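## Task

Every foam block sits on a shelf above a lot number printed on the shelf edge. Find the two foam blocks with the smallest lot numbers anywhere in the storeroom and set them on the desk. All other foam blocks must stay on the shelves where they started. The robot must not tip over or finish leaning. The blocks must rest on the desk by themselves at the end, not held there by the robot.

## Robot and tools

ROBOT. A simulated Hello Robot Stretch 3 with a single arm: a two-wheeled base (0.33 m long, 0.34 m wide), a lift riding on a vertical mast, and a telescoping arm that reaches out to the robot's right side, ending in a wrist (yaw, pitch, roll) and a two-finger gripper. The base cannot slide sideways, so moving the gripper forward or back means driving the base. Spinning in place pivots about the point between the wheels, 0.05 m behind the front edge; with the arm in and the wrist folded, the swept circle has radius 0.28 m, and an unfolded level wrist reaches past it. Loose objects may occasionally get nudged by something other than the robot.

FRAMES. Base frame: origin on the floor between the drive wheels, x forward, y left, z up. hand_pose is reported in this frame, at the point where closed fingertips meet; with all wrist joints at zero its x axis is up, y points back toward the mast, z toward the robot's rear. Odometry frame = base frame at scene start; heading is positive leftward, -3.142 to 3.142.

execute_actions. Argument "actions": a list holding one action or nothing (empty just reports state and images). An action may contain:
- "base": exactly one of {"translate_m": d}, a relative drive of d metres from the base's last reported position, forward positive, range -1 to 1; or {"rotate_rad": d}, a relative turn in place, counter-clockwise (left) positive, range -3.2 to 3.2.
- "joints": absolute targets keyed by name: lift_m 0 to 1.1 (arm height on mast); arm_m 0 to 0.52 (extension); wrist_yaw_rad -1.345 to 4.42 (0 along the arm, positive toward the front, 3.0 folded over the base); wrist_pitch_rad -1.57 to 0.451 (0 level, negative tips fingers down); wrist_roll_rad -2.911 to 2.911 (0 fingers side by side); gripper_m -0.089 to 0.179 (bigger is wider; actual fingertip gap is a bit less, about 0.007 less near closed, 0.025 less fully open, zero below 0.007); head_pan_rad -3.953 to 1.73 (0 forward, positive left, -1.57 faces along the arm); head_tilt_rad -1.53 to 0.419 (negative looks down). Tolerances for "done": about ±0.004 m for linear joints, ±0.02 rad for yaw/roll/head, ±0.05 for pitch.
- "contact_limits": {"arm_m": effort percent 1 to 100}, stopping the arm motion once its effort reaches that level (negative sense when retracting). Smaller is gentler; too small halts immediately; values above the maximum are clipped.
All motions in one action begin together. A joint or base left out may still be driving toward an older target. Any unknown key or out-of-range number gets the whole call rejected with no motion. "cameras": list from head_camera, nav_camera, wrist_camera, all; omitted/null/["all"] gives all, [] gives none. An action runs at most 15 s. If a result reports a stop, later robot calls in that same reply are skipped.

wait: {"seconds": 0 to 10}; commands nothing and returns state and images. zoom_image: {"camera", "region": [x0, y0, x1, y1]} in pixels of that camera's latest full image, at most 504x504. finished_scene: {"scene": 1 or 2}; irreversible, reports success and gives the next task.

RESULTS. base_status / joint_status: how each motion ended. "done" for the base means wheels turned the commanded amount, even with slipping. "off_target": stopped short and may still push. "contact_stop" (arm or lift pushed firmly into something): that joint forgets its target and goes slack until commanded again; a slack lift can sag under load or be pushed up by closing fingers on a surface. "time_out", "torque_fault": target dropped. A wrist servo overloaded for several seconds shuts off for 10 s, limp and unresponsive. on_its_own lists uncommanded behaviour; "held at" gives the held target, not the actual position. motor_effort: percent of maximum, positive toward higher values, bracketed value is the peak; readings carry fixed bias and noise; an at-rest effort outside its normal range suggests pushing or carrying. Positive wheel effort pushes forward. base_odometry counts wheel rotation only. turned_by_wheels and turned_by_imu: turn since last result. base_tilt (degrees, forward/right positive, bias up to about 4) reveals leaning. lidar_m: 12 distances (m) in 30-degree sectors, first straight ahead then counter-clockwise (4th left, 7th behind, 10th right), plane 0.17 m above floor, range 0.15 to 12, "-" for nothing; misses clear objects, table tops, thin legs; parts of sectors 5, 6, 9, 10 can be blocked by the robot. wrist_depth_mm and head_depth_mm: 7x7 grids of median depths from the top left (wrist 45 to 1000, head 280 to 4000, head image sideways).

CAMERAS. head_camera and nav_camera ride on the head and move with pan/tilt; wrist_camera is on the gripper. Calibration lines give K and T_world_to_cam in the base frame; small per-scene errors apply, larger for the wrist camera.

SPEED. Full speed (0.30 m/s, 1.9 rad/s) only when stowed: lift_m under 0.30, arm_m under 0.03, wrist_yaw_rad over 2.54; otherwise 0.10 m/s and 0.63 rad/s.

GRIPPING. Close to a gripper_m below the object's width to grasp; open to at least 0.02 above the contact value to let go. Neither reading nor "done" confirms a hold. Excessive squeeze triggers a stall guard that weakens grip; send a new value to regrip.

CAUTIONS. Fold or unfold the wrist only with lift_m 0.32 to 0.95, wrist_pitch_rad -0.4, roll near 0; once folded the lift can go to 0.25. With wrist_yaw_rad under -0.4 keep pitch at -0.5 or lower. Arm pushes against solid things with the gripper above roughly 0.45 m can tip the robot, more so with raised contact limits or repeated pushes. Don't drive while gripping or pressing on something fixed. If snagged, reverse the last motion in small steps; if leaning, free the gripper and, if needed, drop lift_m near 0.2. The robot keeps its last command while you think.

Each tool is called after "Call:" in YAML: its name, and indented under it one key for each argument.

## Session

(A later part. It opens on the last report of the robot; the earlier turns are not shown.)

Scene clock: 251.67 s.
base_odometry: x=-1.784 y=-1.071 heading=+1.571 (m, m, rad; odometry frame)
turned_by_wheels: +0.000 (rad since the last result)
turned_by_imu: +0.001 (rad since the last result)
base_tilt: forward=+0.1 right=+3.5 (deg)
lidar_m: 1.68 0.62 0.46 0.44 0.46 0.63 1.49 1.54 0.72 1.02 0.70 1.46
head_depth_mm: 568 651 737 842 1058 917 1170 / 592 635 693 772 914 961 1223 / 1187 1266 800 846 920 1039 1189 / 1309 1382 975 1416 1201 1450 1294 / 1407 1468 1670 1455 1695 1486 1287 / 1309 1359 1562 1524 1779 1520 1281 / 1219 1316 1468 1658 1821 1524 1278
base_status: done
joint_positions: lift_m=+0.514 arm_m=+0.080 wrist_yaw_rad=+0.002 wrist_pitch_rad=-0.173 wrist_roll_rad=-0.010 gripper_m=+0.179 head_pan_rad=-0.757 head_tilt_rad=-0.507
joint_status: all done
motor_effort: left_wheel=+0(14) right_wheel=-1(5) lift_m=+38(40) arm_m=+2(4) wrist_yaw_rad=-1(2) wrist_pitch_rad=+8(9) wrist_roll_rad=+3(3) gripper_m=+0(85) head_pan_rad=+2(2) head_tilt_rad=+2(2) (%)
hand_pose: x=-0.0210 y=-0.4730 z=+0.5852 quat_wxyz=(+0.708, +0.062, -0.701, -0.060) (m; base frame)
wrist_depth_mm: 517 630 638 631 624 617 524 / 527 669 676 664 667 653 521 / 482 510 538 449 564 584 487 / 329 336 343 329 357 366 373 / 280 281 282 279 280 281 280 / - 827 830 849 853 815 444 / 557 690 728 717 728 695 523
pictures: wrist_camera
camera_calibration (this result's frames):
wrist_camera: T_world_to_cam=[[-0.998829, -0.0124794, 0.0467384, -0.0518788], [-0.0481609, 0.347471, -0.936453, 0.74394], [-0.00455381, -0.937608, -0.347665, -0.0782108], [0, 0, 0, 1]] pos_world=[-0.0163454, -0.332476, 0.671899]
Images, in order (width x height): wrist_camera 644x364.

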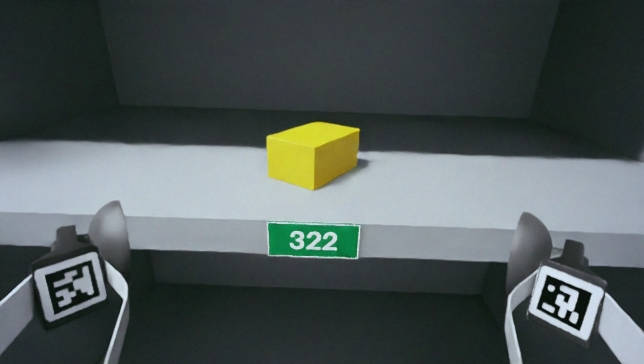

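Call:
execute_actions:
  actions:
    - {"base":{"translate_m":0.097},"joints":{"wrist_yaw_rad":-0.39,"arm_m":0.13}}
  cameras: []

Call:
execute_actions:
  actions:
    - {"joints":{"arm_m":0.325},"contact_limits":{"arm_m":12}}
  cameras: []

Call:
execute_actions:
  actions:
    - {"joints":{"lift_m":0.502}}
  cameras: ["wrist_camera"]

Scene clock: 259.10 s.
base_odometry: x=-1.784 y=-0.974 heading=+1.571 (m, m, rad; odometry frame)
turned_by_wheels: +0.000 (rad since the last result)
turned_by_imu: +0.001 (rad since the last result)
base_tilt: forward=+0.0 right=+3.5 (deg)
lidar_m: 1.68 0.62 0.46 0.44 0.46 0.63 1.59 1.65 0.78 1.02 0.65 1.37
head_depth_mm: 547 581 622 684 819 903 1177 / 1080 1167 763 755 816 902 1124 / 1196 1263 860 1445 1132 1342 1207 / 1321 1381 975 1464 1206 1459 1299 / 1315 1364 1549 1467 1673 1497 1287 / 1211 1277 1443 1515 1726 1532 1272 / 1137 1244 1414 1679 1832 1524 1271
base_status: done
joint_positions: lift_m=+0.514 arm_m=+0.130 wrist_yaw_rad=-0.388 wrist_pitch_rad=-0.173 wrist_roll_rad=-0.010 gripper_m=+0.179 head_pan_rad=-0.757 head_tilt_rad=-0.507
joint_status: all done
motor_effort: left_wheel=+1(8) right_wheel=-1(2) lift_m=+38(38) arm_m=+3(7) wrist_yaw_rad=-1(2) wrist_pitch_rad=+8(8) wrist_roll_rad=+3(3) gripper_m=+0(0) head_pan_rad=+3(2) head_tilt_rad=+2(2) (%)
hand_pose: x=-0.1153 y=-0.5045 z=+0.5852 quat_wxyz=(+0.683, -0.075, -0.699, -0.196) (m; base frame)
wrist_depth_mm: 492 537 580 628 676 517 403 / 519 552 608 670 710 525 410 / 504 510 528 546 570 511 419 / 330 337 288 349 361 367 383 / 261 251 255 262 289 329 428 / - 216 235 806 825 620 991 / 657 698 716 718 724 607 792
pictures: none
No camera images: the call's "cameras" was empty. Leave "cameras" out to get every camera's image.

Scene clock: 261.77 s.
base_odometry: x=-1.784 y=-0.974 heading=+1.571 (m, m, rad; odometry frame)
turned_by_wheels: +0.000 (rad since the last result)
turned_by_imu: +0.000 (rad since the last result)
base_tilt: forward=+0.0 right=+3.4 (deg)
lidar_m: 1.68 0.62 0.46 0.44 0.46 0.63 1.59 1.65 0.77 1.02 0.65 1.37
head_depth_mm: 545 581 622 682 823 909 1170 / 1080 1170 763 751 811 902 1129 / 1194 1269 856 1454 1123 1352 1204 / 1316 1376 979 1474 1199 1454 1288 / 1314 1371 1551 1460 1661 1491 1283 / 1212 1281 1431 1514 1715 1539 1284 / 1143 1242 1412 1676 1821 1535 1274
base_status: not commanded
joint_positions: lift_m=+0.514 arm_m=+0.325 wrist_yaw_rad=-0.389 wrist_pitch_rad=-0.173 wrist_roll_rad=-0.010 gripper_m=+0.179 head_pan_rad=-0.757 head_tilt_rad=-0.507
joint_status: all done
motor_effort: left_wheel=+2(1) right_wheel=-1(1) lift_m=+38(38) arm_m=+3(2) wrist_yaw_rad=-1(2) wrist_pitch_rad=+8(8) wrist_roll_rad=+2(3) gripper_m=+0(0) head_pan_rad=+2(2) head_tilt_rad=+2(2) (%)
contact_limits: arm_m 12 (drawing in: default 22, maximum 36; extending or still: default 31, maximum 50)
hand_pose: x=-0.1156 y=-0.6994 z=+0.5852 quat_wxyz=(+0.683, -0.075, -0.699, -0.197) (m; base frame)
wrist_depth_mm: 350 373 406 443 494 515 406 / 360 395 427 467 526 528 407 / 381 414 444 488 531 515 416 / 329 336 341 347 355 365 372 / 259 249 251 171 249 270 268 / - 198 184 136 204 207 217 / 163 164 119 113 168 171 166
pictures: none
No camera images: the call's "cameras" was empty. Leave "cameras" out to get every camera's image.

Scene clock: 262.57 s.
base_odometry: x=-1.784 y=-0.974 heading=+1.571 (m, m, rad; odometry frame)
turned_by_wheels: +0.000 (rad since the last result)
turned_by_imu: +0.000 (rad since the last result)
base_tilt: forward=+0.0 right=+3.5 (deg)
lidar_m: 1.68 0.62 0.46 0.44 0.46 0.63 1.59 1.65 0.78 1.02 0.65 1.37
head_depth_mm: 547 579 624 682 822 904 1175 / 1081 1164 764 755 814 899 1129 / 1181 1271 859 1445 1124 1353 1206 / 1321 1379 979 1475 1195 1449 1292 / 1303 1368 1549 1466 1686 1487 1286 / 1217 1288 1436 1516 1719 1526 1279 / 1142 1235 1409 1680 1828 1524 1272
base_status: not commanded
joint_positions: lift_m=+0.503 arm_m=+0.325 wrist_yaw_rad=-0.389 wrist_pitch_rad=-0.173 wrist_roll_rad=-0.010 gripper_m=+0.179 head_pan_rad=-0.757 head_tilt_rad=-0.507
joint_status: all done
motor_effort: left_wheel=+1(1) right_wheel=-1(1) lift_m=+10(33) arm_m=+3(3) wrist_yaw_rad=-1(2) wrist_pitch_rad=+7(8) wrist_roll_rad=+3(2) gripper_m=+0(0) head_pan_rad=+2(2) head_tilt_rad=+2(2) (%)
hand_pose: x=-0.1156 y=-0.6994 z=+0.5737 quat_wxyz=(+0.683, -0.075, -0.699, -0.197) (m; base frame)
wrist_depth_mm: 348 372 406 438 488 508 405 / 363 395 428 471 522 527 411 / 380 406 441 477 518 490 421 / 302 308 314 318 326 332 342 / 237 228 231 151 226 249 247 / - 181 123 119 180 190 198 / 147 150 116 107 155 156 152
pictures: wrist_camera
camera_calibration (this result's frames):
wrist_camera: T_world_to_cam=[[-0.928246, 0.369019, 0.0467379, 0.126296], [0.0878061, 0.339483, -0.936505, 0.817526], [-0.361455, -0.865203, -0.347526, -0.285613], [0, 0, 0, 1]] pos_world=[-0.0577866, -0.571255, 0.660456]
Images, in order (width x height): wrist_camera 644x364.

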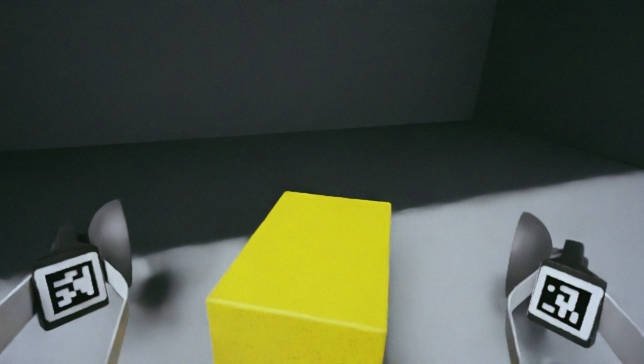

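Call:
execute_actions:
  actions:
    - {"joints":{"gripper_m":0.025,"arm_m":0.31}}
  cameras: []

Call:
execute_actions:
  actions:
    - {"joints":{"lift_m":0.53}}
  cameras: ["wrist_camera"]

Scene clock: 268.57 s.
base_odometry: x=-1.784 y=-0.974 heading=+1.571 (m, m, rad; odometry frame)
turned_by_wheels: +0.000 (rad since the last result)
turned_by_imu: +0.001 (rad since the last result)
base_tilt: forward=-0.1 right=+3.5 (deg)
lidar_m: 1.68 0.62 0.46 0.44 0.46 0.63 1.59 1.65 0.78 1.02 0.65 1.37
head_depth_mm: 546 581 624 681 822 908 1171 / 1086 1165 763 751 814 903 1131 / 1179 1263 858 1441 1128 1349 1206 / 1323 1374 978 1463 1201 1458 1286 / 1313 1366 1553 1457 1668 1491 1288 / 1223 1287 1438 1513 1731 1522 1295 / 1140 1237 1411 1680 1820 1528 1276
base_status: not commanded
joint_positions: lift_m=+0.503 arm_m=+0.310 wrist_yaw_rad=-0.389 wrist_pitch_rad=-0.173 wrist_roll_rad=-0.010 gripper_m=+0.026 head_pan_rad=-0.757 head_tilt_rad=-0.507
joint_status: all done
motor_effort: left_wheel=+1(1) right_wheel=-1(1) lift_m=+10(10) arm_m=-2(4) wrist_yaw_rad=-1(1) wrist_pitch_rad=+8(8) wrist_roll_rad=+3(3) gripper_m=-19(91) head_pan_rad=+2(2) head_tilt_rad=+3(2) (%)
hand_pose: x=-0.1156 y=-0.6850 z=+0.5737 quat_wxyz=(+0.683, -0.075, -0.699, -0.197) (m; base frame)
wrist_depth_mm: 359 384 418 458 508 514 404 / 376 405 441 487 546 530 410 / 382 420 448 497 519 492 419 / 301 307 316 317 325 333 339 / 225 228 230 150 170 241 246 / 180 181 133 127 128 191 193 / 149 151 145 135 150 157 158
pictures: none
No camera images: the call's "cameras" was empty. Leave "cameras" out to get every camera's image.

Scene clock: 269.60 s.
base_odometry: x=-1.784 y=-0.974 heading=+1.571 (m, m, rad; odometry frame)
turned_by_wheels: +0.000 (rad since the last result)
turned_by_imu: +0.000 (rad since the last result)
base_tilt: forward=+0.0 right=+3.4 (deg)
lidar_m: 1.68 0.62 0.46 0.44 0.46 0.63 1.59 1.65 0.78 1.02 0.65 1.37
head_depth_mm: 547 580 624 683 820 907 1168 / 1085 1169 764 753 812 904 1133 / 1188 1268 861 1442 1123 1349 1204 / 1325 1378 975 1470 1197 1454 1290 / 1304 1375 1549 1463 1685 1495 1286 / 1214 1284 1452 1509 1736 1523 1279 / 1139 1230 1413 1673 1830 1517 1274
base_status: not commanded
joint_positions: lift_m=+0.529 arm_m=+0.310 wrist_yaw_rad=-0.389 wrist_pitch_rad=-0.173 wrist_roll_rad=-0.010 gripper_m=+0.026 head_pan_rad=-0.757 head_tilt_rad=-0.507
joint_status: all done
motor_effort: left_wheel=+1(1) right_wheel=-1(0) lift_m=+38(41) arm_m=-3(3) wrist_yaw_rad=-1(1) wrist_pitch_rad=+7(8) wrist_roll_rad=+3(3) gripper_m=-19(20) head_pan_rad=+2(1) head_tilt_rad=+3(2) (%)
hand_pose: x=-0.1156 y=-0.6850 z=+0.6002 quat_wxyz=(+0.683, -0.075, -0.699, -0.197) (m; base frame)
wrist_depth_mm: 359 384 415 458 507 515 405 / 373 403 438 489 539 526 415 / 392 424 465 507 561 516 420 / 363 369 380 384 395 403 401 / 271 275 278 150 171 292 298 / 217 219 132 127 128 231 232 / 181 182 174 135 181 190 191
pictures: wrist_camera
camera_calibration (this result's frames):
wrist_camera: T_world_to_cam=[[-0.928247, 0.369017, 0.046738, 0.119716], [0.0878051, 0.339484, -0.936505, 0.837373], [-0.361453, -0.865204, -0.347526, -0.263898], [0, 0, 0, 1]] pos_world=[-0.0577863, -0.556777, 0.686897]
Images, in order (width x height): wrist_camera 644x364.

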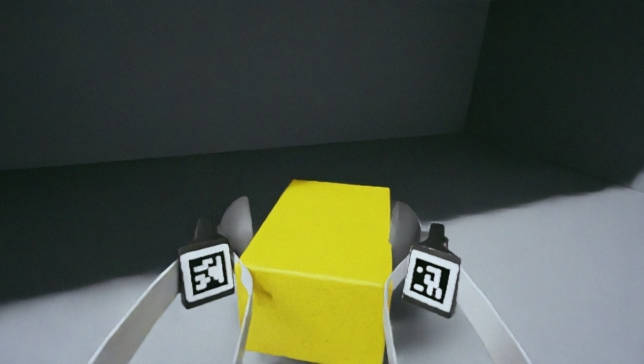

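Held. Place 0.22 m short of the first block.

Call:
execute_actions:
  actions:
    - {"joints":{"arm_m":0}}
  cameras: []

Call:
execute_actions:
  actions:
    - {"base":{"translate_m":-0.3},"joints":{"wrist_yaw_rad":2.65,"wrist_pitch_rad":-0.3,"lift_m":0.29}}
  cameras: []

Call:
execute_actions:
  actions:
    - {"base":{"translate_m":-0.74}}
  cameras: []

Call:
execute_actions:
  actions:
    - {"base":{"rotate_rad":1.59},"joints":{"head_pan_rad":-1.57,"head_tilt_rad":-0.7}}
  cameras: []

Call:
execute_actions:
  actions:
    - {"base":{"translate_m":-1}}
  cameras: []

Call:
execute_actions:
  actions:
    - {"base":{"translate_m":-1}}
  cameras: []

Call:
execute_actions:
  actions:
    - {"base":{"translate_m":-0.69},"joints":{"lift_m":0.75,"wrist_yaw_rad":0,"wrist_pitch_rad":-0.15}}
  cameras: []

Call:
execute_actions:
  actions:
    - {"joints":{"arm_m":0.36},"contact_limits":{"arm_m":12}}
  cameras: ["head_camera"]

Scene clock: 285.83 s.
base_odometry: x=-1.784 y=-0.974 heading=+1.571 (m, m, rad; odometry frame)
turned_by_wheels: +0.000 (rad since the last result)
turned_by_imu: +0.001 (rad since the last result)
base_tilt: forward=+0.0 right=+3.4 (deg)
lidar_m: 1.68 0.62 0.46 0.44 0.46 0.63 1.59 1.65 0.78 1.02 0.65 1.37
head_depth_mm: 546 580 622 685 820 909 1178 / 1086 1168 762 756 818 900 1130 / 1195 1265 859 1444 1126 1339 1204 / 1315 1377 975 1470 1196 1449 1289 / 1308 1365 1545 1457 1683 1497 1292 / 1212 1294 1445 1517 1731 1528 1291 / 1145 1242 1409 1682 1813 1516 1280
base_status: not commanded
joint_positions: lift_m=+0.529 arm_m=+0.000 wrist_yaw_rad=-0.389 wrist_pitch_rad=-0.173 wrist_roll_rad=-0.010 gripper_m=+0.026 head_pan_rad=-0.757 head_tilt_rad=-0.507
joint_status: all done
motor_effort: left_wheel=+2(1) right_wheel=-1(1) lift_m=+38(38) arm_m=-3(3) wrist_yaw_rad=+0(1) wrist_pitch_rad=+8(8) wrist_roll_rad=+3(3) gripper_m=-20(20) head_pan_rad=+1(2) head_tilt_rad=+3(2) (%)
hand_pose: x=-0.1157 y=-0.3749 z=+0.6002 quat_wxyz=(+0.683, -0.075, -0.699, -0.197) (m; base frame)
wrist_depth_mm: 594 642 694 763 708 519 - / 614 664 735 798 721 525 - / 564 574 594 614 627 523 - / 369 379 381 389 442 528 - / 305 335 338 151 171 607 - / 749 803 133 127 128 956 - / 711 735 692 135 716 830 860
pictures: none
No camera images: the call's "cameras" was empty. Leave "cameras" out to get every camera's image.

Scene clock: 289.77 s.
base_odometry: x=-1.784 y=-1.274 heading=+1.572 (m, m, rad; odometry frame)
turned_by_wheels: +0.000 (rad since the last result)
turned_by_imu: -0.001 (rad since the last result)
base_tilt: forward=+0.0 right=+3.4 (deg)
lidar_m: 1.69 0.62 0.46 0.44 0.46 0.63 1.29 1.34 0.61 0.91 0.86 0.83
head_depth_mm: 884 1009 878 1198 1141 917 1171 / 800 898 867 1187 1136 966 1223 / 723 809 859 1037 1097 1352 1235 / 718 785 860 971 1086 1281 1283 / 1483 1505 1764 1465 1680 1494 1285 / 1530 1482 1775 1517 1783 1529 1283 / 1419 1482 1663 1820 1839 1524 1277
base_status: done
joint_positions: lift_m=+0.291 arm_m=+0.000 wrist_yaw_rad=+2.648 wrist_pitch_rad=-0.321 wrist_roll_rad=-0.010 gripper_m=+0.026 head_pan_rad=-0.757 head_tilt_rad=-0.506
joint_status: all done
motor_effort: left_wheel=+2(10) right_wheel=-1(8) lift_m=+10(35) arm_m=-2(3) wrist_yaw_rad=+2(3) wrist_pitch_rad=+7(7) wrist_roll_rad=+2(3) gripper_m=-19(19) head_pan_rad=+3(2) head_tilt_rad=+2(3) (%)
hand_pose: x=+0.0903 y=+0.0623 z=+0.3258 quat_wxyz=(+0.281, +0.701, -0.059, +0.653) (m; base frame)
wrist_depth_mm: 374 404 448 506 579 676 828 / 392 428 483 547 640 751 951 / 417 459 516 593 701 852 - / 443 497 566 606 764 835 859 / 472 527 549 151 171 673 678 / 497 526 133 126 128 560 564 / - 477 293 134 457 480 484
pictures: none
No camera images: the call's "cameras" was empty. Leave "cameras" out to get every camera's image.

Scene clock: 294.03 s.
base_odometry: x=-1.783 y=-2.014 heading=+1.572 (m, m, rad; odometry frame)
turned_by_wheels: +0.000 (rad since the last result)
turned_by_imu: -0.002 (rad since the last result)
base_tilt: forward=+0.1 right=+3.5 (deg)
lidar_m: 1.71 0.63 0.46 0.44 0.46 0.57 0.55 0.57 0.78 2.15 0.74 1.45
head_depth_mm: 677 775 899 1076 1762 1565 1306 / 612 687 784 911 1091 1371 1292 / 1184 1234 770 854 963 1120 1275 / 1309 1380 976 1475 1158 1445 1268 / 1407 1471 1681 1456 1666 1493 1285 / 1325 1362 1560 1513 1779 1534 1282 / 1234 1315 1466 1674 1817 1522 1286
base_status: done
joint_positions: lift_m=+0.291 arm_m=+0.000 wrist_yaw_rad=+2.648 wrist_pitch_rad=-0.321 wrist_roll_rad=-0.010 gripper_m=+0.026 head_pan_rad=-0.757 head_tilt_rad=-0.506
joint_status: not commanded
motor_effort: left_wheel=+2(11) right_wheel=-1(7) lift_m=+10(11) arm_m=-3(2) wrist_yaw_rad=+1(1) wrist_pitch_rad=+7(7) wrist_roll_rad=+3(3) gripper_m=-20(20) head_pan_rad=+3(3) head_tilt_rad=+2(3) (%)
hand_pose: x=+0.0903 y=+0.0622 z=+0.3257 quat_wxyz=(+0.281, +0.701, -0.059, +0.653) (m; base frame)
wrist_depth_mm: 373 407 454 507 585 684 829 / 393 429 483 554 635 758 933 / 417 461 517 602 716 857 - / 445 499 562 603 751 830 848 / 475 528 556 150 171 680 682 / 502 533 132 127 128 552 561 / - 477 291 135 463 477 485
pictures: none
No camera images: the call's "cameras" was empty. Leave "cameras" out to get every camera's image.

Scene clock: 296.30 s.
base_odometry: x=-1.783 y=-2.014 heading=-3.122 (m, m, rad; odometry frame)
turned_by_wheels: +1.590 (rad since the last result)
turned_by_imu: +1.567 (rad since the last result)
base_tilt: forward=+0.0 right=+3.4 (deg)
lidar_m: 0.44 0.46 0.57 0.55 0.57 0.79 2.29 0.74 1.46 1.63 0.62 0.46
head_depth_mm: 2715 2316 2386 1927 1645 1373 1199 / 3752 3237 2520 1962 1634 1378 1190 / 3893 3420 2492 1959 1604 1373 1193 / 3836 3404 2456 1956 1608 1366 1186 / 2636 2850 2394 1934 1598 1363 1179 / 1619 1691 1775 1816 1591 1362 1176 / 1150 1199 1239 1289 1316 1296 1175
base_status: done
joint_positions: lift_m=+0.291 arm_m=+0.000 wrist_yaw_rad=+2.648 wrist_pitch_rad=-0.321 wrist_roll_rad=-0.010 gripper_m=+0.026 head_pan_rad=-1.563 head_tilt_rad=-0.692
joint_status: all done
motor_effort: left_wheel=-3(12) right_wheel=+3(12) lift_m=+11(11) arm_m=-2(2) wrist_yaw_rad=+1(2) wrist_pitch_rad=+7(7) wrist_roll_rad=+2(3) gripper_m=-19(18) head_pan_rad=-2(27) head_tilt_rad=-3(13) (%)
hand_pose: x=+0.0903 y=+0.0622 z=+0.3257 quat_wxyz=(+0.281, +0.701, -0.059, +0.653) (m; base frame)
wrist_depth_mm: 448 495 546 621 562 422 339 / 478 521 589 667 588 434 348 / 508 562 634 721 614 454 358 / 547 600 668 727 610 473 366 / 575 622 645 151 171 485 382 / 545 537 132 127 128 480 395 / - 478 292 135 462 465 392
pictures: none
No camera images: the call's "cameras" was empty. Leave "cameras" out to get every camera's image.

Scene clock: 301.23 s.
base_odometry: x=-0.783 y=-1.995 heading=-3.122 (m, m, rad; odometry frame)
turned_by_wheels: +0.000 (rad since the last result)
turned_by_imu: -0.003 (rad since the last result)
base_tilt: forward=+0.0 right=+3.5 (deg)
lidar_m: 1.44 0.79 0.58 0.56 0.59 0.81 2.31 1.99 2.70 0.46 0.48 1.49
head_depth_mm: 3562 3515 2544 1979 1615 1379 1194 / 3617 3445 2519 1968 1614 1379 1194 / 376 435 2324 1896 1621 1372 1188 / 372 420 484 567 690 909 1152 / 374 423 489 572 692 887 1140 / 376 426 490 577 704 896 1135 / 377 428 494 584 710 912 1145
base_status: done
joint_positions: lift_m=+0.291 arm_m=+0.000 wrist_yaw_rad=+2.648 wrist_pitch_rad=-0.321 wrist_roll_rad=-0.010 gripper_m=+0.026 head_pan_rad=-1.563 head_tilt_rad=-0.692
joint_status: not commanded
motor_effort: left_wheel=-3(17) right_wheel=+3(6) lift_m=+11(11) arm_m=-3(2) wrist_yaw_rad=+1(2) wrist_pitch_rad=+7(7) wrist_roll_rad=+2(3) gripper_m=-20(19) head_pan_rad=-2(3) head_tilt_rad=-3(3) (%)
hand_pose: x=+0.0903 y=+0.0622 z=+0.3257 quat_wxyz=(+0.281, +0.701, -0.059, +0.653) (m; base frame)
wrist_depth_mm: 462 500 564 628 726 824 - / 488 536 593 683 779 939 - / 519 566 644 739 856 - - / 552 609 676 725 826 837 864 / 587 614 642 151 171 663 674 / 549 531 132 127 128 561 563 / - 475 292 135 463 482 482
pictures: none
No camera images: the call's "cameras" was empty. Leave "cameras" out to get every camera's image.

Scene clock: 306.17 s.
base_odometry: x=+0.216 y=-1.975 heading=-3.122 (m, m, rad; odometry frame)
turned_by_wheels: +0.000 (rad since the last result)
turned_by_imu: -0.003 (rad since the last result)
base_tilt: forward=+0.0 right=+3.5 (deg)
lidar_m: 2.16 0.81 0.59 0.57 0.59 0.82 1.32 1.10 1.60 3.68 1.37 1.07
head_depth_mm: 3601 3318 2521 1987 1637 1385 1192 / 3669 3428 2505 1974 1611 1371 1196 / 3754 3426 2463 1968 1616 1371 1189 / 3811 3374 2517 1957 1607 1367 1188 / 3776 3387 2452 1942 1589 1372 1182 / 3481 3352 2475 1932 1594 1353 1176 / 2637 2714 2421 1899 1591 1352 1176
base_status: done
joint_positions: lift_m=+0.291 arm_m=+0.000 wrist_yaw_rad=+2.648 wrist_pitch_rad=-0.321 wrist_roll_rad=-0.010 gripper_m=+0.026 head_pan_rad=-1.563 head_tilt_rad=-0.692
joint_status: not commanded
motor_effort: left_wheel=-2(15) right_wheel=+2(4) lift_m=+11(11) arm_m=-2(2) wrist_yaw_rad=+2(2) wrist_pitch_rad=+7(7) wrist_roll_rad=+3(3) gripper_m=-19(19) head_pan_rad=-3(2) head_tilt_rad=-2(3) (%)
hand_pose: x=+0.0903 y=+0.0622 z=+0.3257 quat_wxyz=(+0.281, +0.701, -0.059, +0.653) (m; base frame)
wrist_depth_mm: 466 511 573 648 724 868 - / 495 547 607 684 796 931 - / 523 581 659 745 862 - - / 561 621 698 739 828 846 870 / 589 616 637 151 171 673 686 / 543 534 133 127 128 560 562 / - 474 294 135 460 473 479
pictures: none
No camera images: the call's "cameras" was empty. Leave "cameras" out to get every camera's image.

Scene clock: 314.50 s.
base_odometry: x=+0.906 y=-1.961 heading=-3.122 (m, m, rad; odometry frame)
turned_by_wheels: +0.000 (rad since the last result)
turned_by_imu: -0.001 (rad since the last result)
base_tilt: forward=+0.1 right=+3.4 (deg)
lidar_m: 1.76 0.82 0.60 0.58 0.60 0.66 0.63 0.66 0.72 0.71 2.35 1.73
head_depth_mm: 2325 1511 1096 856 1579 1338 - / 3573 1505 1090 861 1085 1334 - / 3609 1497 1088 854 1180 1321 - / 3698 1471 1082 849 596 1380 1171 / 3693 3365 1112 848 1601 1354 1182 / 3692 3373 2443 1930 1593 1360 1180 / 3945 3333 2420 1914 1585 1349 1171
base_status: done
joint_positions: lift_m=+0.749 arm_m=+0.000 wrist_yaw_rad=+0.002 wrist_pitch_rad=-0.177 wrist_roll_rad=-0.010 gripper_m=+0.026 head_pan_rad=-1.563 head_tilt_rad=-0.692
joint_status: all done
motor_effort: left_wheel=-2(15) right_wheel=+2(3) lift_m=+38(42) arm_m=-2(2) wrist_yaw_rad=-1(3) wrist_pitch_rad=+9(11) wrist_roll_rad=+2(2) gripper_m=-20(19) head_pan_rad=-3(1) head_tilt_rad=-3(3) (%)
hand_pose: x=-0.0210 y=-0.3932 z=+0.8191 quat_wxyz=(+0.708, +0.064, -0.701, -0.062) (m; base frame)
wrist_depth_mm: - - - - - - 774 / - - - - - - 763 / - - - 736 750 775 716 / - - 459 470 475 486 500 / - - 378 150 171 377 386 / - - 132 127 128 - 749 / - - - 135 592 - 753
pictures: none
No camera images: the call's "cameras" was empty. Leave "cameras" out to get every camera's image.

Scene clock: 318.37 s.
base_odometry: x=+0.906 y=-1.961 heading=-3.122 (m, m, rad; odometry frame)
turned_by_wheels: +0.000 (rad since the last result)
turned_by_imu: +0.000 (rad since the last result)
base_tilt: forward=+0.1 right=+3.4 (deg)
lidar_m: 1.76 0.82 0.60 0.58 0.60 0.66 0.63 0.66 0.71 0.71 2.34 1.72
head_depth_mm: 2321 1507 1091 860 1588 - - / 3560 1505 1138 - 1119 1317 1183 / 3661 1481 1148 - 1607 1337 1188 / 3690 1471 1118 825 1612 1338 1186 / 3681 3362 1120 845 1608 1354 1181 / 3705 3368 2478 1932 1594 1360 1176 / 3818 3313 2425 1927 1580 1354 1172
base_status: not commanded
joint_positions: lift_m=+0.749 arm_m=+0.360 wrist_yaw_rad=+0.001 wrist_pitch_rad=-0.177 wrist_roll_rad=-0.010 gripper_m=+0.026 head_pan_rad=-1.563 head_tilt_rad=-0.692
joint_status: all done
motor_effort: left_wheel=-2(2) right_wheel=+2(2) lift_m=+38(38) arm_m=+2(4) wrist_yaw_rad=+0(1) wrist_pitch_rad=+9(9) wrist_roll_rad=+3(3) gripper_m=-18(21) head_pan_rad=-2(2) head_tilt_rad=-3(3) (%)
contact_limits: arm_m 12 (drawing in: default 22, maximum 36; extending or still: default 31, maximum 50)
hand_pose: x=-0.0212 y=-0.7527 z=+0.8191 quat_wxyz=(+0.708, +0.063, -0.701, -0.062) (m; base frame)
wrist_depth_mm: - - - - - - 774 / - - - - - - 753 / - - - 717 732 777 702 / - - 459 463 476 483 499 / - 370 335 151 170 351 360 / - 266 132 127 128 278 282 / 227 221 212 135 219 228 206
pictures: head_camera (sideways: a quarter turn clockwise sets it upright)
camera_calibration (this result's frames):
head_camera: T_world_to_cam=[[-0.0230311, 0.664502, -0.746931, 0.993564], [0.999643, 0.0254127, -0.00821505, 0.0115635], [0.0135226, -0.746854, -0.66485, 0.829243], [0, 0, 0, 1]] pos_world=[0.000109954, -0.0411959, 1.29354]
Images, in order (width x height): head_camera 896x504.

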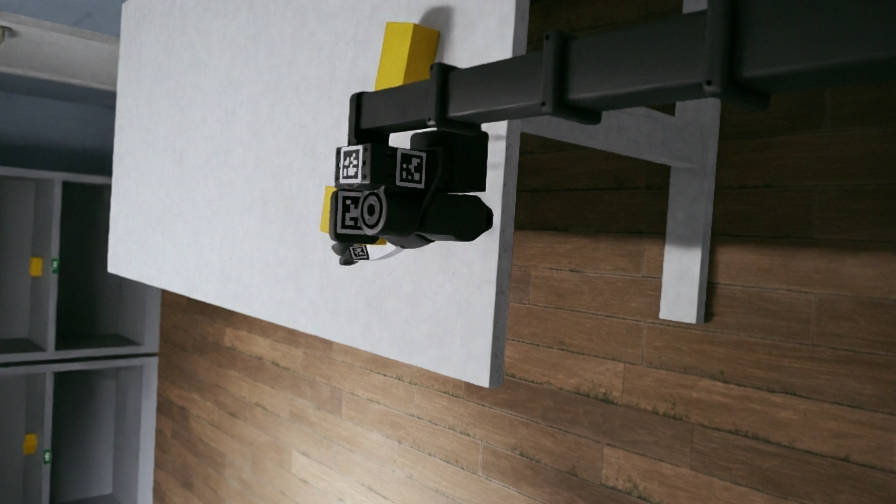

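Call:
execute_actions:
  actions:
    - {"joints":{"lift_m":0.692}}
  cameras: []

Call:
execute_actions:
  actions:
    - {"joints":{"gripper_m":0.11}}
  cameras: []

Call:
execute_actions:
  actions:
    - {"joints":{"arm_m":0.18,"lift_m":0.73}}
  cameras: ["wrist_camera"]

Scene clock: 323.87 s.
base_odometry: x=+0.906 y=-1.961 heading=-3.122 (m, m, rad; odometry frame)
turned_by_wheels: +0.000 (rad since the last result)
turned_by_imu: +0.000 (rad since the last result)
base_tilt: forward=+0.1 right=+3.5 (deg)
lidar_m: 1.76 0.81 0.60 0.58 0.60 0.65 0.63 0.66 0.71 0.71 2.34 1.72
head_depth_mm: 2310 1522 1092 858 1582 1363 - / 3649 1501 1092 870 - 1306 1166 / 3624 1483 1084 - 1597 1330 1191 / 3721 1475 1073 849 1616 1339 1186 / 3683 3333 1121 844 1595 1348 1174 / 3737 3381 2429 1931 1598 1355 1175 / 3827 3297 2423 1926 1588 1351 1172
base_status: not commanded
joint_positions: lift_m=+0.693 arm_m=+0.360 wrist_yaw_rad=+0.001 wrist_pitch_rad=-0.177 wrist_roll_rad=-0.010 gripper_m=+0.026 head_pan_rad=-1.563 head_tilt_rad=-0.692
joint_status: all done
motor_effort: left_wheel=-3(2) right_wheel=+2(2) lift_m=+10(34) arm_m=+3(3) wrist_yaw_rad=-1(1) wrist_pitch_rad=+9(9) wrist_roll_rad=+3(3) gripper_m=-19(19) head_pan_rad=-3(2) head_tilt_rad=-3(2) (%)
hand_pose: x=-0.0212 y=-0.7527 z=+0.7627 quat_wxyz=(+0.708, +0.063, -0.701, -0.062) (m; base frame)
wrist_depth_mm: - - - - - - 784 / - - - - - - 782 / - - 493 501 517 531 550 / - 313 317 323 331 336 343 / - 230 233 150 171 245 249 / 183 184 132 127 128 194 188 / 152 154 147 135 153 160 161
pictures: none
No camera images: the call's "cameras" was empty. Leave "cameras" out to get every camera's image.

Scene clock: 325.20 s.
base_odometry: x=+0.906 y=-1.961 heading=-3.122 (m, m, rad; odometry frame)
turned_by_wheels: +0.000 (rad since the last result)
turned_by_imu: +0.000 (rad since the last result)
base_tilt: forward=+0.0 right=+3.5 (deg)
lidar_m: 1.76 0.82 0.60 0.58 0.60 0.66 0.63 0.66 0.71 0.71 2.35 1.72
head_depth_mm: 2333 1507 1097 855 1589 1365 - / 3624 1498 1088 871 - 1308 1166 / 3652 1489 1085 - 1585 1339 1180 / 3627 1485 1081 848 1606 1328 1184 / 3726 3357 1119 845 1601 1351 1180 / 3735 3360 2443 1918 1589 1361 1180 / 3937 3270 2435 1924 1585 1350 1177
base_status: not commanded
joint_positions: lift_m=+0.693 arm_m=+0.360 wrist_yaw_rad=+0.001 wrist_pitch_rad=-0.175 wrist_roll_rad=-0.010 gripper_m=+0.110 head_pan_rad=-1.563 head_tilt_rad=-0.692
joint_status: all done
motor_effort: left_wheel=-2(2) right_wheel=+2(2) lift_m=+10(10) arm_m=+2(3) wrist_yaw_rad=-1(0) wrist_pitch_rad=+8(9) wrist_roll_rad=+3(3) gripper_m=+0(80) head_pan_rad=-2(3) head_tilt_rad=-3(3) (%)
hand_pose: x=-0.0212 y=-0.7529 z=+0.7632 quat_wxyz=(+0.708, +0.063, -0.701, -0.061) (m; base frame)
wrist_depth_mm: - - - - - - 783 / - - - - - - 767 / - - 495 506 517 543 565 / - 315 322 324 331 337 341 / - 244 234 155 225 253 248 / 184 - 135 128 176 199 189 / - 153 145 135 153 159 162
pictures: none
No camera images: the call's "cameras" was empty. Leave "cameras" out to get every camera's image.

Scene clock: 327.77 s.
base_odometry: x=+0.906 y=-1.961 heading=-3.122 (m, m, rad; odometry frame)
turned_by_wheels: +0.000 (rad since the last result)
turned_by_imu: +0.000 (rad since the last result)
base_tilt: forward=+0.1 right=+3.4 (deg)
lidar_m: 1.76 0.82 0.60 0.58 0.60 0.65 0.63 0.66 0.71 0.71 2.35 1.72
head_depth_mm: 2335 1508 1101 857 1579 1402 - / 3623 1503 1092 856 - 1338 1196 / 3638 1485 1087 861 - 1325 1194 / 3660 1468 1077 869 1573 1340 1185 / 3688 3380 1114 846 1592 1354 1180 / 3652 3391 2456 1929 1585 1363 1171 / 3840 3339 2456 1924 1585 1357 1170
base_status: not commanded
joint_positions: lift_m=+0.729 arm_m=+0.180 wrist_yaw_rad=+0.001 wrist_pitch_rad=-0.173 wrist_roll_rad=-0.010 gripper_m=+0.110 head_pan_rad=-1.563 head_tilt_rad=-0.692
joint_status: all done
motor_effort: left_wheel=-2(2) right_wheel=+2(2) lift_m=+38(41) arm_m=-3(3) wrist_yaw_rad=+0(0) wrist_pitch_rad=+8(8) wrist_roll_rad=+3(3) gripper_m=+0(0) head_pan_rad=-3(2) head_tilt_rad=-3(3) (%)
hand_pose: x=-0.0212 y=-0.5735 z=+0.8000 quat_wxyz=(+0.708, +0.062, -0.701, -0.061) (m; base frame)
wrist_depth_mm: - - - - - - 770 / - - - - - - 765 / - - 824 659 683 695 686 / - - 418 332 426 347 421 / - 317 306 309 314 316 308 / - - 243 245 248 257 253 / 212 207 208 205 204 205 210
pictures: wrist_camera
camera_calibration (this result's frames):
wrist_camera: T_world_to_cam=[[-0.998849, -0.0113711, 0.0465957, -0.062701], [-0.0476387, 0.348011, -0.936279, 0.98023], [-0.00556927, -0.937421, -0.348153, -0.0972458], [0, 0, 0, 1]] pos_world=[-0.0164735, -0.433004, 0.886834]
Images, in order (width x height): wrist_camera 644x364.

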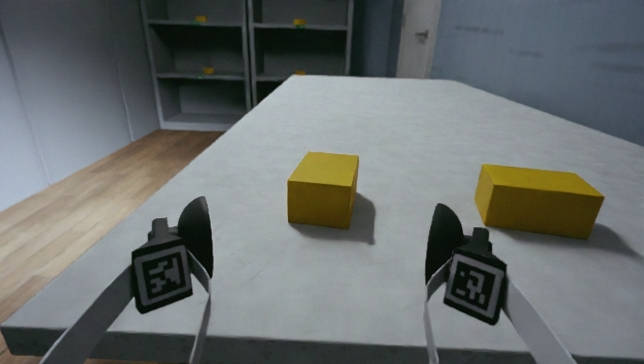

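Call:
finished_scene:
  scene: 2

The scene is finished: the task was done.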